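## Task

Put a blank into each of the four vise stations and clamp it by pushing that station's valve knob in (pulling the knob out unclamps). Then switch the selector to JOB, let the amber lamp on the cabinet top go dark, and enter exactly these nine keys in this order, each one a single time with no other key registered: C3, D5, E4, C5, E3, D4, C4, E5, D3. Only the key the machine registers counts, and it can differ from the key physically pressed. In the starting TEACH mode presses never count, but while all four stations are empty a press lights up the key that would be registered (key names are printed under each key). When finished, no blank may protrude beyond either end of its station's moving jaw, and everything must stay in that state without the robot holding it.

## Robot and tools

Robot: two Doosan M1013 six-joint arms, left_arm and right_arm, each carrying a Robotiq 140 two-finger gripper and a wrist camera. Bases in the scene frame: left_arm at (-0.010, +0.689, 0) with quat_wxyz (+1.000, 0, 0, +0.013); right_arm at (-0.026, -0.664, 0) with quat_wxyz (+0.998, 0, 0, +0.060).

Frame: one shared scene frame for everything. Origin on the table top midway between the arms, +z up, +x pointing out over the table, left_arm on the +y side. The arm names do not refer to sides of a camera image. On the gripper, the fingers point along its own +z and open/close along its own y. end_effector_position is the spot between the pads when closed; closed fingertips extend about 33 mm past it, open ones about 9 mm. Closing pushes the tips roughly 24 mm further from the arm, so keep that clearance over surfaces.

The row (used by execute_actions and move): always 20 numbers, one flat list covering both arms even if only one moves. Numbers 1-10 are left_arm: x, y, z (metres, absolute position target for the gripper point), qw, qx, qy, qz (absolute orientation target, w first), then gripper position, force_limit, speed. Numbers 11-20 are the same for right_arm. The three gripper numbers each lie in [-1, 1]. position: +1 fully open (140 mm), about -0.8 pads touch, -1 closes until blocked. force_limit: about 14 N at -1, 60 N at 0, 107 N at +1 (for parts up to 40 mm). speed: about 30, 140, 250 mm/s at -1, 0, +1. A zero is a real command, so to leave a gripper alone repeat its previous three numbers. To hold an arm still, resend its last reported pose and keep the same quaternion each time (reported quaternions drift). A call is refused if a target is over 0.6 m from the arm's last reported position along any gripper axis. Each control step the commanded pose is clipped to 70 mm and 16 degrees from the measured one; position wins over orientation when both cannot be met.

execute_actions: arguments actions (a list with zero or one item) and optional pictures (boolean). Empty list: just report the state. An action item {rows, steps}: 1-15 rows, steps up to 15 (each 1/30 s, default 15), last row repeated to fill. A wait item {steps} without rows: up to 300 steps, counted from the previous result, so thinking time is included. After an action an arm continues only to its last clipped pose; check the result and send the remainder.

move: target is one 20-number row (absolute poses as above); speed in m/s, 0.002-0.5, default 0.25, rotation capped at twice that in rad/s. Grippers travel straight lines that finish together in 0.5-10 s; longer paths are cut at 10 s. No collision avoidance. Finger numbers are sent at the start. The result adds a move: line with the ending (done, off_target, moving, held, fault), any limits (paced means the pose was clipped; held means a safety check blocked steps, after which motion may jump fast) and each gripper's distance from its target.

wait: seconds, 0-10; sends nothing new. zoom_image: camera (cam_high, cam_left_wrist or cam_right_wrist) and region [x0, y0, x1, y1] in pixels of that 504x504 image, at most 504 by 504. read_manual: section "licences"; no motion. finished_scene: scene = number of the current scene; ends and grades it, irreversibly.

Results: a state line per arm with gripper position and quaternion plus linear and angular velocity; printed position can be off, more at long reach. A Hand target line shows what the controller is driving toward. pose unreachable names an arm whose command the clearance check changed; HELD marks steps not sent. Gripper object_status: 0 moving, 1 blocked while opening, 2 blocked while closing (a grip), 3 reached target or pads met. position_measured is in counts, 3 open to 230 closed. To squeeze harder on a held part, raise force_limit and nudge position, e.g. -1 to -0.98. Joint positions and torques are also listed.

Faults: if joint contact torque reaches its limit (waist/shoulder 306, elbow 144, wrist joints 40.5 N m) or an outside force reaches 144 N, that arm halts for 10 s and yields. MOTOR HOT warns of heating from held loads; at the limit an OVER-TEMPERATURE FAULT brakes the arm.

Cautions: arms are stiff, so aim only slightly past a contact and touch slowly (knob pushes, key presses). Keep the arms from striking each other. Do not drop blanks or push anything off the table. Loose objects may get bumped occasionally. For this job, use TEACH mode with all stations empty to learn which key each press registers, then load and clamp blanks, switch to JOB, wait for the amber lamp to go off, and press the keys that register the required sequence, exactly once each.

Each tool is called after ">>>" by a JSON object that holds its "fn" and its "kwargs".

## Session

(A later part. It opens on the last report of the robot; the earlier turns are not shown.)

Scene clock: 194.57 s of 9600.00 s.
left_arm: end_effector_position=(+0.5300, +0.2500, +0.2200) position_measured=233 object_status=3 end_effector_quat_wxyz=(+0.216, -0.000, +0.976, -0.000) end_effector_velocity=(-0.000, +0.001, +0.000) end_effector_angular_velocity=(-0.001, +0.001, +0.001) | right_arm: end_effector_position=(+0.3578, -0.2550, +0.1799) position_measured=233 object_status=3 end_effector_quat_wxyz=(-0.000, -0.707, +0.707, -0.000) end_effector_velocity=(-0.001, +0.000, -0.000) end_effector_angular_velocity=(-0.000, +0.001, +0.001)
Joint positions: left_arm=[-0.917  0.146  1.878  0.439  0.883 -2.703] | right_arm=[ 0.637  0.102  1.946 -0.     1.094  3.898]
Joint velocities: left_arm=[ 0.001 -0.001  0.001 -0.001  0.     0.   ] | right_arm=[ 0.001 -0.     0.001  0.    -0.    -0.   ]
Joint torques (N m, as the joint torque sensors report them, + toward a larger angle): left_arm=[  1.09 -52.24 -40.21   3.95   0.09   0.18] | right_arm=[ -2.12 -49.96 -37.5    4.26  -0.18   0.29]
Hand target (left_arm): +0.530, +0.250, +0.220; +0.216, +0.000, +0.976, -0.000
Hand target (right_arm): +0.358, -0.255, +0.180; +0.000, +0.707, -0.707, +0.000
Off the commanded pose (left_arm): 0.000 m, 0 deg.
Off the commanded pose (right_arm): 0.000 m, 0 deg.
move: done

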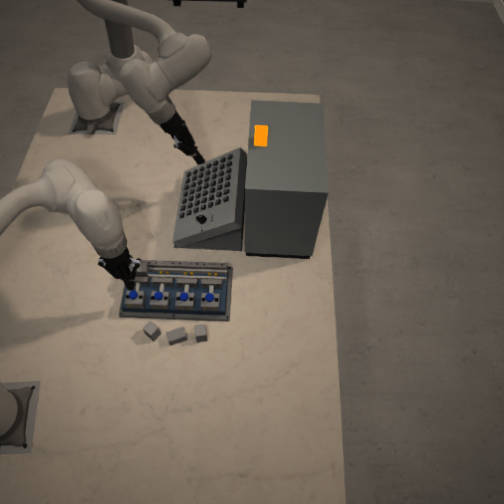

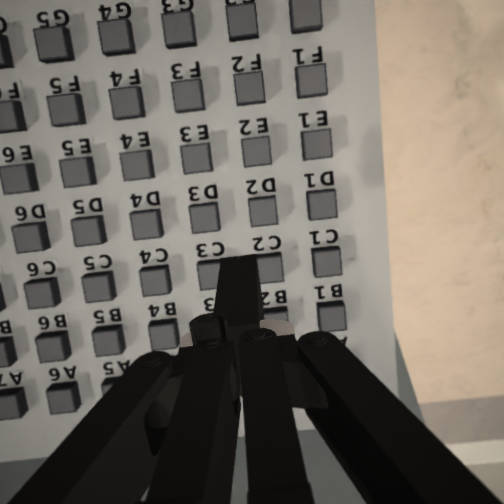

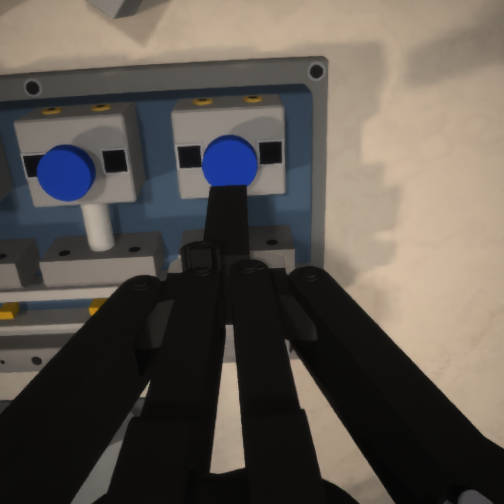

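>>> {"fn": "move", "kwargs": {"target": [0.53,0.25,0.22,0.216,0,0.976,0,-1,0,0,0.358,-0.264,0.148,0,-0.7071,0.7071,0,-1,0,0], "speed": 0.03}}

>>> {"fn": "move", "kwargs": {"target": [0.53,0.25,0.22,0.216,0,0.976,0,-1,0,0,0.358,-0.264,0.144,0,-0.7071,0.7071,0,-1,0,0], "speed": 0.01}}

Scene clock: 202.90 s of 9600.00 s.
left_arm: end_effector_position=(+0.5300, +0.2500, +0.2200) position_measured=233 object_status=3 end_effector_quat_wxyz=(+0.216, -0.000, +0.976, -0.000) end_effector_velocity=(-0.001, +0.000, -0.000) end_effector_angular_velocity=(-0.000, +0.001, +0.000) | right_arm: end_effector_position=(+0.3580, -0.2640, +0.1480) position_measured=233 object_status=3 end_effector_quat_wxyz=(+0.000, -0.707, +0.707, +0.000) end_effector_velocity=(-0.000, -0.000, -0.001) end_effector_angular_velocity=(-0.001, +0.001, +0.000)
Joint positions: left_arm=[-0.917  0.146  1.878  0.439  0.883 -2.703] | right_arm=[0.625 0.12  1.991 0.    1.031 3.886]
Joint velocities: left_arm=[-0.    -0.001  0.001 -0.001  0.     0.   ] | right_arm=[ 0.     0.001  0.001  0.    -0.     0.   ]
Joint torques (N m, as the joint torque sensors report them, + toward a larger angle): left_arm=[  1.87 -51.19 -40.74   4.     0.14   0.16] | right_arm=[ -2.22 -50.62 -35.8    4.11  -0.02   0.18]
Hand target (left_arm): +0.530, +0.250, +0.220; +0.216, +0.000, +0.976, -0.000
Hand target (right_arm): +0.358, -0.264, +0.148; +0.000, +0.707, -0.707, -0.000
Off the commanded pose (left_arm): 0.000 m, 0 deg.
Off the commanded pose (right_arm): 0.000 m, 0 deg.
After step 90, 3.97 s passed at rest.
move: done

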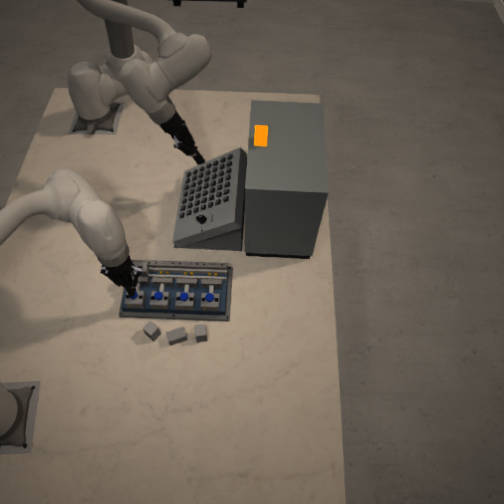

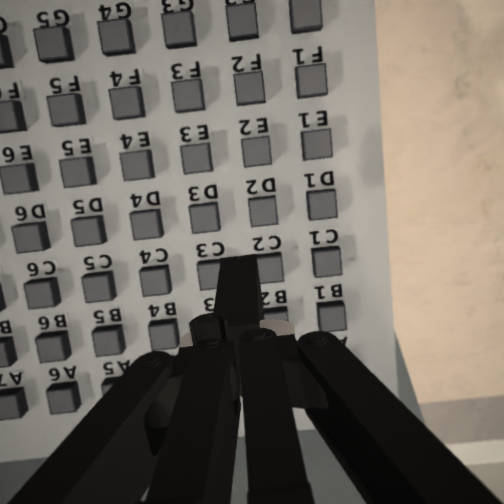

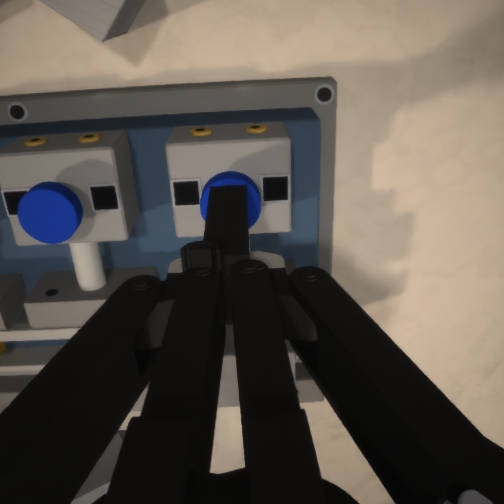

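Scene clock: 203.60 s of 9600.00 s.
left_arm: end_effector_position=(+0.5300, +0.2500, +0.2200) position_measured=233 object_status=3 end_effector_quat_wxyz=(+0.216, -0.000, +0.976, -0.000) end_effector_velocity=(+0.001, -0.000, +0.001) end_effector_angular_velocity=(-0.001, -0.001, -0.000) | right_arm: end_effector_position=(+0.3580, -0.2640, +0.1440) position_measured=233 object_status=3 end_effector_quat_wxyz=(+0.000, -0.707, +0.707, +0.000) end_effector_velocity=(-0.000, +0.000, +0.000) end_effector_angular_velocity=(+0.000, -0.000, +0.001)
Joint positions: left_arm=[-0.917  0.146  1.878  0.439  0.883 -2.703] | right_arm=[0.625 0.123 1.995 0.    1.023 3.886]
Joint velocities: left_arm=[ 0.    -0.    -0.001  0.001 -0.     0.   ] | right_arm=[ 0. -0. -0. -0. -0. -0.]
Joint torques (N m, as the joint torque sensors report them, + toward a larger angle): left_arm=[  1.21 -51.87 -40.66   3.97   0.05   0.16] | right_arm=[ -1.44 -50.65 -35.42   4.16  -0.39   0.25]
Hand target (left_arm): +0.530, +0.250, +0.220; +0.216, +0.000, +0.976, -0.000
Hand target (right_arm): +0.358, -0.264, +0.144; -0.000, +0.707, -0.707, -0.000
Off the commanded pose (left_arm): 0.000 m, 0 deg.
Off the commanded pose (right_arm): 0.000 m, 0 deg.
move: done

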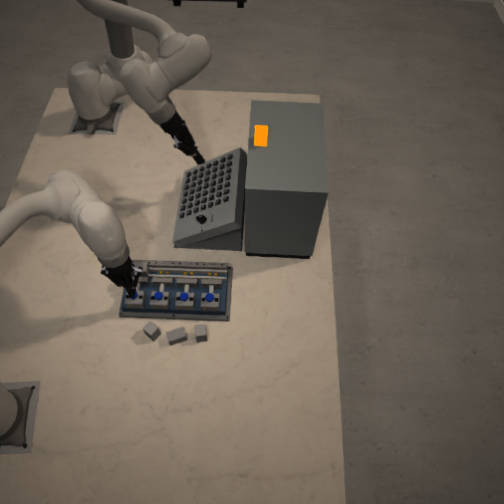

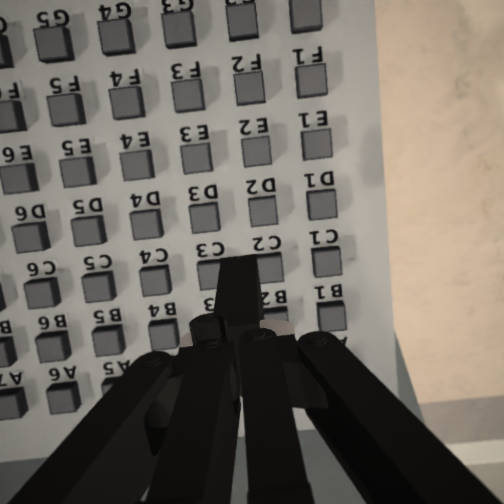

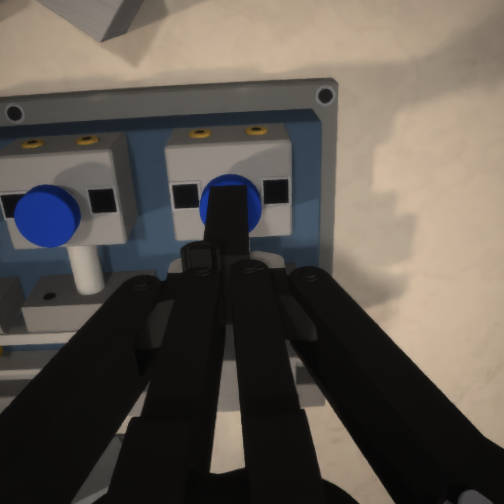

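>>> {"fn": "move", "kwargs": {"target": [0.53,0.25,0.22,0.216,0,0.976,0,-1,0,0,0.358,-0.264,0.14,0,-0.7071,0.7071,0,-1,0,0], "speed": 0.01}}

Scene clock: 209.07 s of 9600.00 s.
left_arm: end_effector_position=(+0.5300, +0.2500, +0.2200) position_measured=233 object_status=3 end_effector_quat_wxyz=(+0.216, -0.000, +0.976, -0.000) end_effector_velocity=(+0.000, +0.000, +0.001) end_effector_angular_velocity=(-0.002, -0.001, +0.001) | right_arm: end_effector_position=(+0.3580, -0.2640, +0.1400) position_measured=233 object_status=3 end_effector_quat_wxyz=(+0.000, -0.707, +0.707, +0.000) end_effector_velocity=(-0.001, +0.000, -0.000) end_effector_angular_velocity=(-0.000, +0.000, +0.001)
Joint positions: left_arm=[-0.917  0.146  1.878  0.439  0.883 -2.703] | right_arm=[0.625 0.127 2.    0.    1.015 3.886]
Joint velocities: left_arm=[ 0.001 -0.001  0.    -0.    -0.001 -0.001] | right_arm=[ 0.001 -0.     0.001  0.    -0.     0.   ]
Joint torques (N m, as the joint torque sensors report them, + toward a larger angle): left_arm=[  0.42 -52.27 -40.77   3.83   0.14   0.18] | right_arm=[ -2.3  -45.76 -32.99   3.96  -0.55   0.15]
Hand target (left_arm): +0.530, +0.250, +0.220; +0.216, +0.000, +0.976, -0.000
Hand target (right_arm): +0.358, -0.264, +0.140; -0.000, +0.707, -0.707, -0.000
Off the commanded pose (left_arm): 0.000 m, 0 deg.
Off the commanded pose (right_arm): 0.000 m, 0 deg.
After step 90, 1.77 s passed at rest.
move: done

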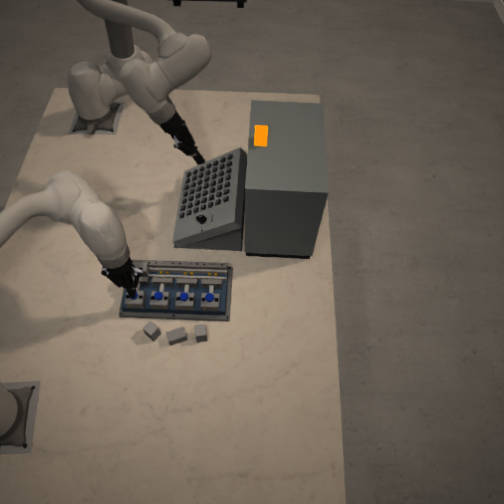

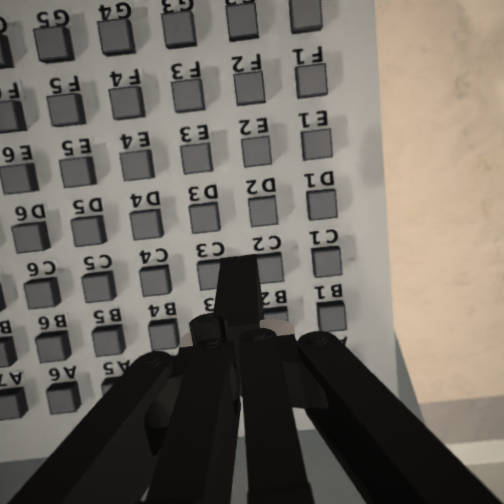

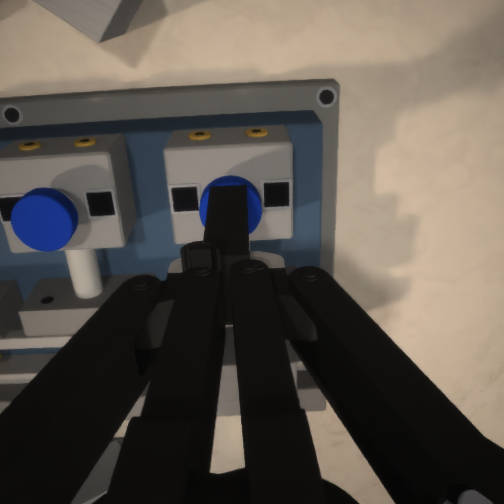

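>>> {"fn": "move", "kwargs": {"target": [0.53,0.25,0.22,0.216,0,0.976,0,-1,0,0,0.358,-0.264,0.1375,0,-0.7071,0.7071,0,-1,0,0], "speed": 0.01}}

Scene clock: 213.70 s of 9600.00 s.
left_arm: end_effector_position=(+0.5300, +0.2500, +0.2200) position_measured=233 object_status=3 end_effector_quat_wxyz=(+0.216, -0.000, +0.976, -0.000) end_effector_velocity=(+0.000, +0.001, +0.000) end_effector_angular_velocity=(-0.000, -0.000, +0.001) | right_arm: end_effector_position=(+0.3580, -0.2640, +0.1375) position_measured=233 object_status=3 end_effector_quat_wxyz=(+0.000, -0.707, +0.707, +0.000) end_effector_velocity=(+0.000, -0.000, -0.000) end_effector_angular_velocity=(-0.000, -0.000, +0.000)
Joint positions: left_arm=[-0.917  0.146  1.878  0.439  0.883 -2.703] | right_arm=[0.625 0.129 2.002 0.    1.01  3.886]
Joint velocities: left_arm=[ 0.001 -0.001  0.001  0.    -0.    -0.   ] | right_arm=[-0.  0. -0. -0. -0. -0.]
Joint torques (N m, as the joint torque sensors report them, + toward a larger angle): left_arm=[  1.14 -51.33 -40.45   3.95   0.03   0.19] | right_arm=[ -1.89 -46.49 -32.98   4.03  -0.42   0.17]
Hand target (left_arm): +0.530, +0.250, +0.220; +0.216, +0.000, +0.976, -0.000
Hand target (right_arm): +0.358, -0.264, +0.137; -0.000, +0.707, -0.707, -0.000
Off the commanded pose (left_arm): 0.000 m, 0 deg.
Off the commanded pose (right_arm): 0.000 m, 0 deg.
After step 90, 0.93 s passed at rest.
move: done

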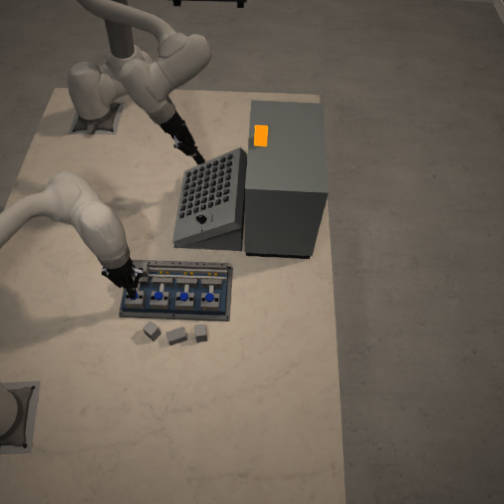

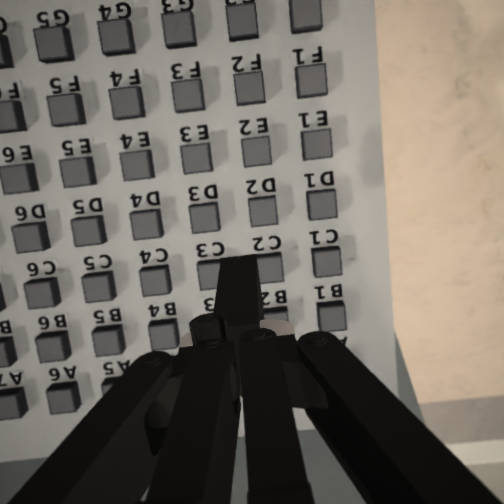

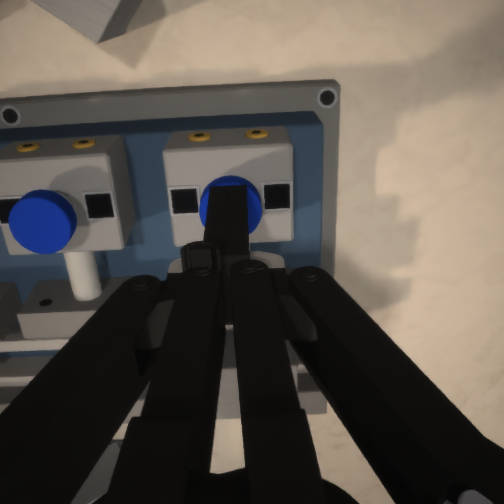

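>>> {"fn": "move", "kwargs": {"target": [0.53,0.25,0.22,0.216,0,0.976,0,-1,0,0,0.358,-0.264,0.135,0,-0.7071,0.7071,0,-1,0,0], "speed": 0.01}}

>>> {"fn": "wait", "kwargs": {"seconds": 1}}

Scene clock: 218.03 s of 9600.00 s.
left_arm: end_effector_position=(+0.5300, +0.2500, +0.2200) position_measured=233 object_status=3 end_effector_quat_wxyz=(+0.216, -0.000, +0.976, -0.000) end_effector_velocity=(+0.000, -0.000, +0.002) end_effector_angular_velocity=(-0.002, -0.001, +0.001) | right_arm: end_effector_position=(+0.3580, -0.2640, +0.1350) position_measured=233 object_status=3 end_effector_quat_wxyz=(+0.000, -0.707, +0.707, +0.000) end_effector_velocity=(+0.000, +0.000, +0.000) end_effector_angular_velocity=(+0.001, -0.001, +0.000)
Joint positions: left_arm=[-0.917  0.146  1.878  0.439  0.883 -2.703] | right_arm=[0.625 0.132 2.005 0.    1.005 3.886]
Joint velocities: left_arm=[ 0.    -0.002 -0.001 -0.     0.     0.   ] | right_arm=[-0. -0. -0. -0. -0. -0.]
Joint torques (N m, as the joint torque sensors report them, + toward a larger angle): left_arm=[  0.76 -52.85 -41.06   3.9    0.08   0.11] | right_arm=[ -1.79 -46.74 -32.69   3.85  -0.57   0.12]
Hand target (left_arm): +0.530, +0.250, +0.220; +0.216, +0.000, +0.976, -0.000
Hand target (right_arm): +0.358, -0.264, +0.135; -0.000, +0.707, -0.707, -0.000
Off the commanded pose (left_arm): 0.000 m, 0 deg.
Off the commanded pose (right_arm): 0.000 m, 0 deg.
After step 90, 0.63 s passed at rest.
move: done

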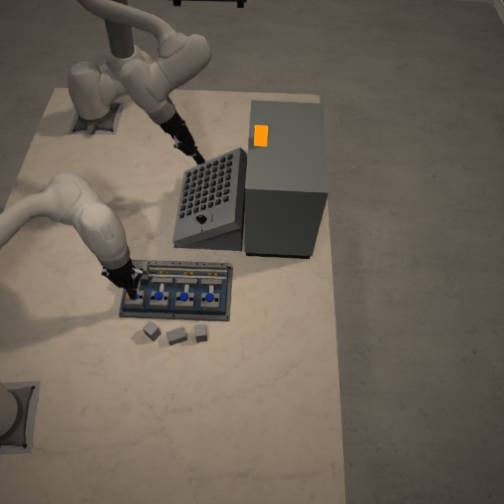

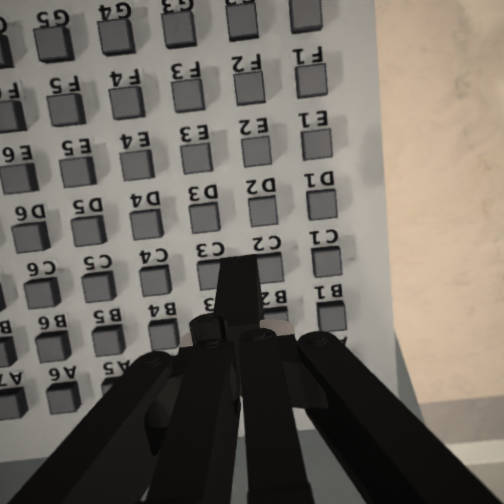

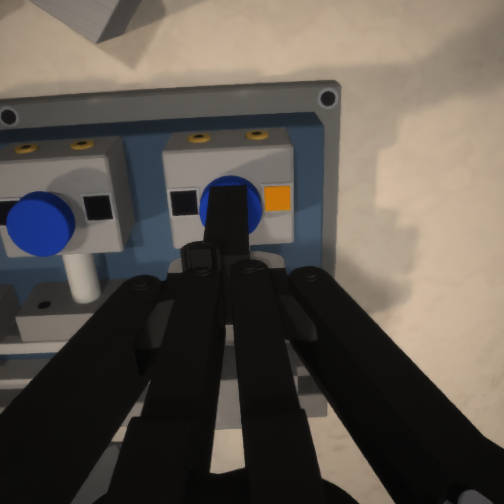

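Scene clock: 219.03 s of 9600.00 s.
left_arm: end_effector_position=(+0.5300, +0.2500, +0.2200) position_measured=233 object_status=3 end_effector_quat_wxyz=(+0.216, -0.000, +0.976, -0.000) end_effector_velocity=(+0.001, -0.001, +0.002) end_effector_angular_velocity=(-0.002, -0.002, +0.000) | right_arm: end_effector_position=(+0.3580, -0.2640, +0.1350) position_measured=233 object_status=3 end_effector_quat_wxyz=(+0.000, -0.707, +0.707, +0.000) end_effector_velocity=(-0.000, +0.001, +0.000) end_effector_angular_velocity=(+0.000, -0.000, +0.001)
Joint positions: left_arm=[-0.917  0.146  1.878  0.439  0.883 -2.703] | right_arm=[0.625 0.132 2.005 0.    1.005 3.886]
Joint velocities: left_arm=[ 0.    -0.001 -0.002 -0.    -0.    -0.   ] | right_arm=[ 0.001 -0.    -0.     0.    -0.    -0.   ]
Joint torques (N m, as the joint torque sensors report them, + toward a larger angle): left_arm=[  0.37 -51.89 -40.49   3.88   0.02   0.25] | right_arm=[ -1.21 -45.14 -32.14   3.97  -0.61   0.29]
Hand target (left_arm): +0.530, +0.250, +0.220; +0.216, +0.000, +0.976, -0.000
Hand target (right_arm): +0.358, -0.264, +0.135; -0.000, +0.707, -0.707, -0.000
Off the commanded pose (left_arm): 0.000 m, 0 deg.
Off the commanded pose (right_arm): 0.000 m, 0 deg.
Steps of this call (steps 1 to 30: nothing new was sent). Readings (end_effector_position | what the end effector reports):
1: left_arm (+0.5300, +0.2500, +0.2200) | right_arm (+0.3580, -0.2640, +0.1350) | left_arm position_measured=233 object_status=3 | right_arm position_measured=233 object_status=3
2: left_arm (+0.5300, +0.2500, +0.2200) | right_arm (+0.3580, -0.2640, +0.1350) | left_arm position_measured=233 object_status=3 | right_arm position_measured=233 object_status=3
4: left_arm (+0.5300, +0.2500, +0.2200) | right_arm (+0.3580, -0.2640, +0.1350) | left_arm position_measured=233 object_status=3 | right_arm position_measured=233 object_status=3
8: left_arm (+0.5300, +0.2500, +0.2200) | right_arm (+0.3580, -0.2640, +0.1350) | left_arm position_measured=233 object_status=3 | right_arm position_measured=233 object_status=3
30: the state above

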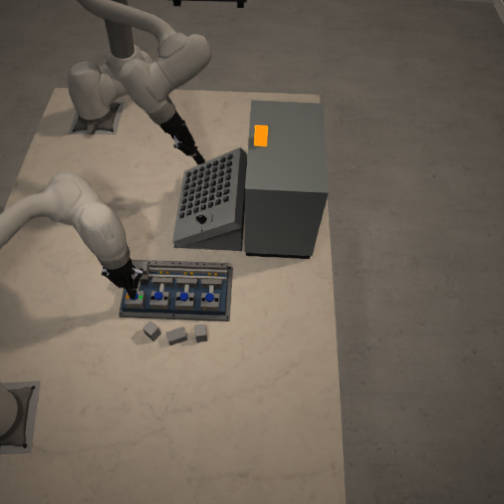

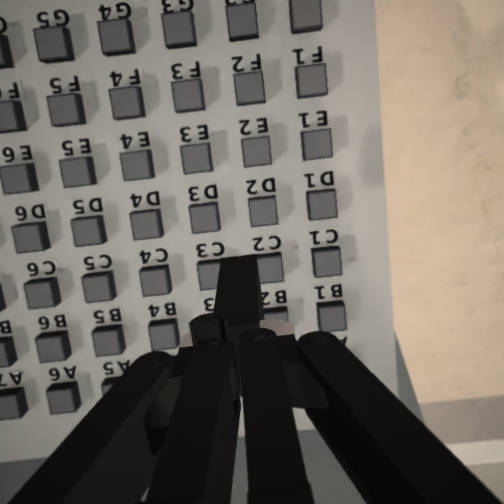

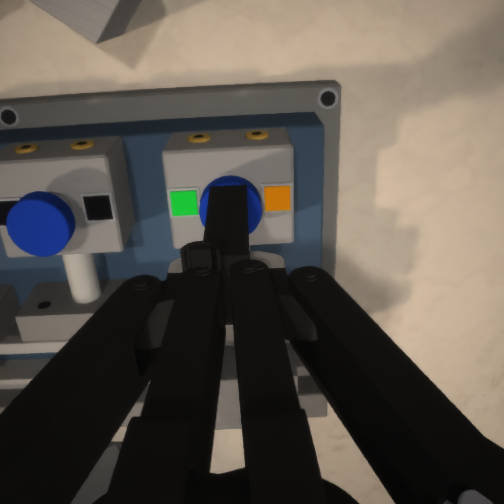

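>>> {"fn": "move", "kwargs": {"target": [0.53,0.25,0.22,0.216,0,0.976,0,-1,0,0,0.358,-0.264,0.16,0,-0.7071,0.7071,0,-1,0,0], "speed": 0.06}}

>>> {"fn": "move", "kwargs": {"target": [0.53,0.25,0.22,0.216,0,0.976,0,-1,0,0,0.42,-0.362,0.14,0,-0.462,0.887,0,0,-0.5,0], "speed": 0.2}}

>>> {"fn": "move", "kwargs": {"target": [0.53,0.25,0.22,0.216,0,0.976,0,-1,0,0,0.42,-0.362,0.10,0,-0.462,0.887,0,0,-0.5,0], "speed": 0.08}}

Scene clock: 227.37 s of 9600.00 s.
left_arm: end_effector_position=(+0.5300, +0.2500, +0.2200) position_measured=233 object_status=3 end_effector_quat_wxyz=(+0.216, +0.000, +0.976, -0.000) end_effector_velocity=(-0.000, -0.000, +0.000) end_effector_angular_velocity=(-0.001, +0.000, -0.000) | right_arm: end_effector_position=(+0.3580, -0.2640, +0.1600) position_measured=233 object_status=3 end_effector_quat_wxyz=(-0.000, -0.707, +0.707, +0.000) end_effector_velocity=(+0.000, -0.000, +0.001) end_effector_angular_velocity=(+0.000, -0.000, -0.001)
Joint positions: left_arm=[-0.917  0.146  1.878  0.439  0.883 -2.703] | right_arm=[0.625 0.109 1.979 0.    1.054 3.886]
Joint velocities: left_arm=[-0.    -0.     0.    -0.001 -0.001  0.   ] | right_arm=[-0.001 -0.001 -0.001 -0.     0.001  0.   ]
Joint torques (N m, as the joint torque sensors report them, + toward a larger angle): left_arm=[  1.12 -52.   -40.86   3.91   0.05   0.21] | right_arm=[ -1.03 -48.2  -36.54   4.17  -0.14   0.11]
Hand target (left_arm): +0.530, +0.250, +0.220; +0.216, +0.000, +0.976, +0.000
Hand target (right_arm): +0.358, -0.264, +0.160; +0.000, +0.707, -0.707, +0.000
Off the commanded pose (left_arm): 0.000 m, 0 deg.
Off the commanded pose (right_arm): 0.000 m, 0 deg.
After step 90, 4.60 s passed at rest.
move: done

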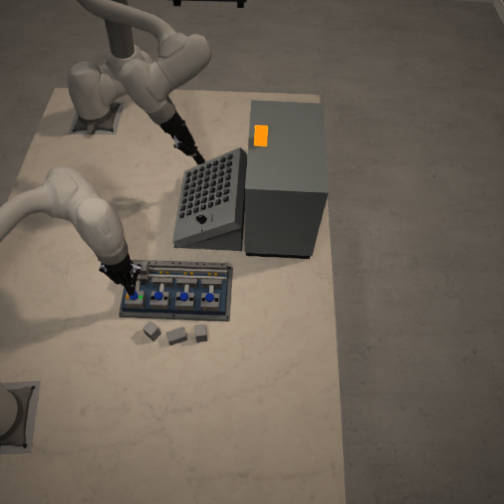

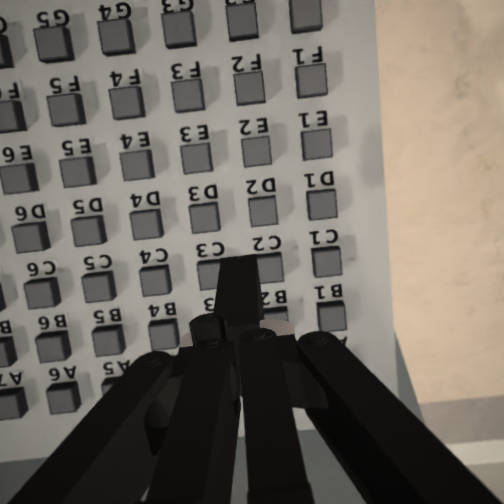

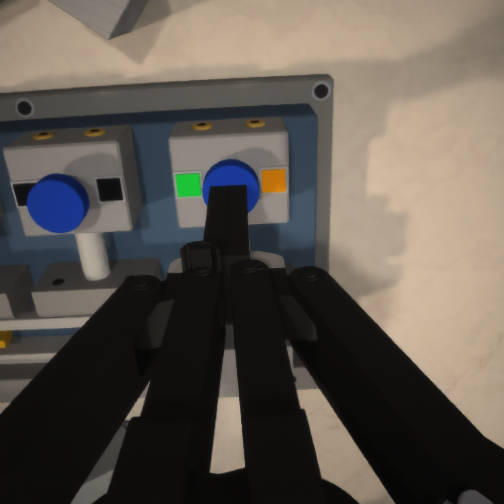

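Scene clock: 229.23 s of 9600.00 s.
left_arm: end_effector_position=(+0.5300, +0.2500, +0.2200) position_measured=233 object_status=3 end_effector_quat_wxyz=(+0.216, +0.000, +0.976, -0.000) end_effector_velocity=(+0.001, +0.001, +0.001) end_effector_angular_velocity=(-0.001, -0.002, +0.001) | right_arm: end_effector_position=(+0.4198, -0.3621, +0.1400) position_measured=129 object_status=3 end_effector_quat_wxyz=(-0.000, -0.462, +0.887, -0.000) end_effector_velocity=(-0.001, +0.000, -0.000) end_effector_angular_velocity=(-0.000, +0.000, -0.001)
Joint positions: left_arm=[-0.917  0.146  1.878  0.439  0.883 -2.703] | right_arm=[ 0.413  0.103  2.028 -0.     1.011  4.284]
Joint velocities: left_arm=[ 0.001 -0.001  0.001  0.001 -0.001 -0.   ] | right_arm=[ 0.001 -0.     0.001 -0.    -0.     0.002]
Joint torques (N m, as the joint torque sensors report them, + toward a larger angle): left_arm=[  0.88 -52.82 -40.67   3.98   0.18   0.3 ] | right_arm=[ -0.51 -48.15 -35.71   3.93  -0.06  -0.04]
Hand target (left_arm): +0.530, +0.250, +0.220; +0.216, +0.000, +0.976, -0.000
Hand target (right_arm): +0.420, -0.362, +0.140; -0.000, -0.462, +0.887, -0.000
Off the commanded pose (left_arm): 0.000 m, 0 deg.
Off the commanded pose (right_arm): 0.000 m, 0 deg.
move: done

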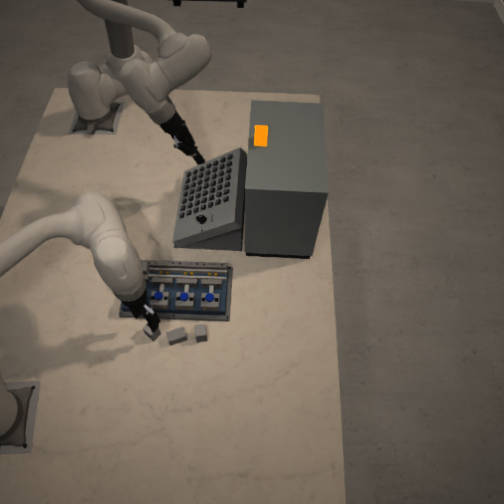

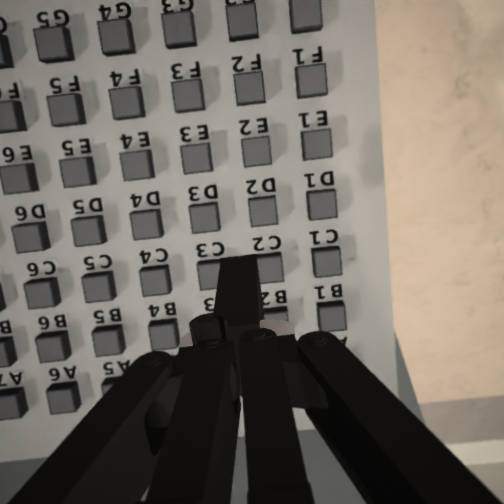

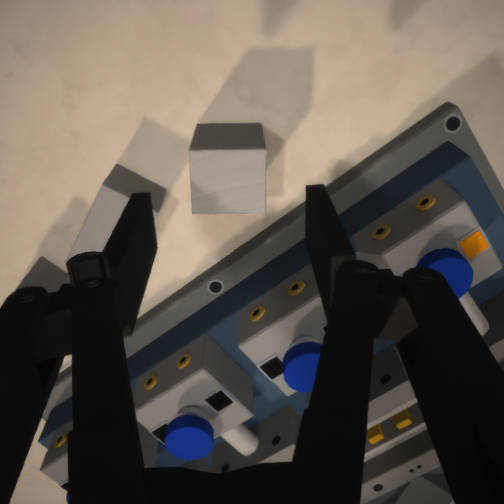

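Scene clock: 230.03 s of 9600.00 s.
left_arm: end_effector_position=(+0.5300, +0.2500, +0.2200) position_measured=233 object_status=3 end_effector_quat_wxyz=(+0.216, +0.000, +0.976, -0.000) end_effector_velocity=(+0.000, -0.000, -0.000) end_effector_angular_velocity=(-0.000, +0.000, +0.000) | right_arm: end_effector_position=(+0.4200, -0.3620, +0.1000) position_measured=129 object_status=3 end_effector_quat_wxyz=(+0.000, -0.462, +0.887, +0.000) end_effector_velocity=(-0.000, +0.000, -0.001) end_effector_angular_velocity=(-0.000, +0.000, +0.001)
Joint positions: left_arm=[-0.917  0.146  1.878  0.439  0.883 -2.703] | right_arm=[0.413 0.144 2.066 0.    0.931 4.284]
Joint velocities: left_arm=[ 0.     0.001 -0.    -0.001 -0.001  0.   ] | right_arm=[ 0.001  0.001  0.001 -0.    -0.001 -0.   ]
Joint torques (N m, as the joint torque sensors report them, + toward a larger angle): left_arm=[  0.59 -51.94 -40.74   4.     0.07   0.15] | right_arm=[ -1.24 -51.42 -33.7    3.95  -0.16   0.19]
Hand target (left_arm): +0.530, +0.250, +0.220; +0.216, +0.000, +0.976, -0.000
Hand target (right_arm): +0.420, -0.362, +0.100; -0.000, -0.462, +0.887, +0.000
Off the commanded pose (left_arm): 0.000 m, 0 deg.
Off the commanded pose (right_arm): 0.000 m, 0 deg.
move: done

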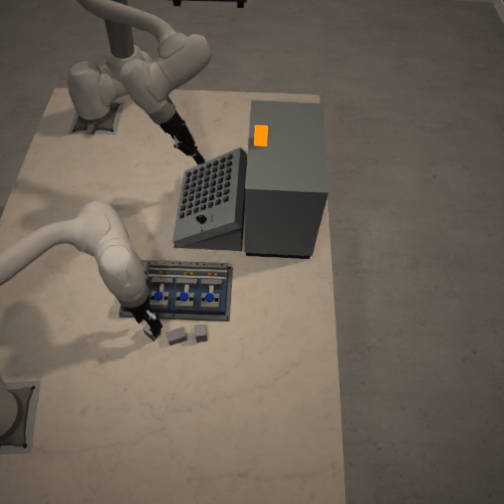

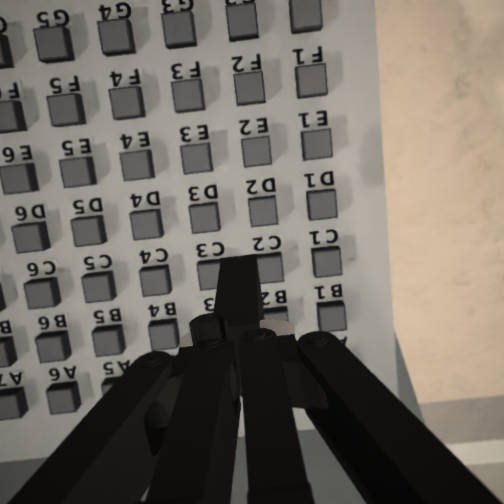

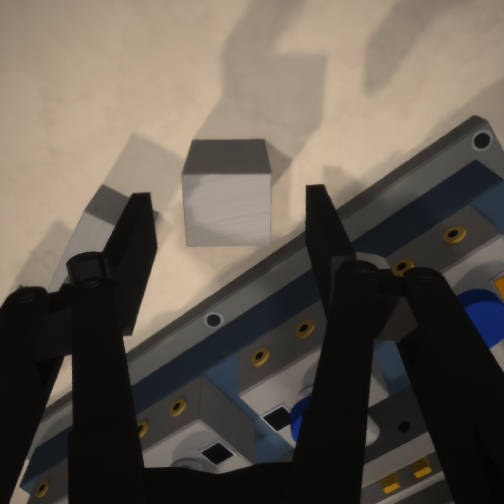

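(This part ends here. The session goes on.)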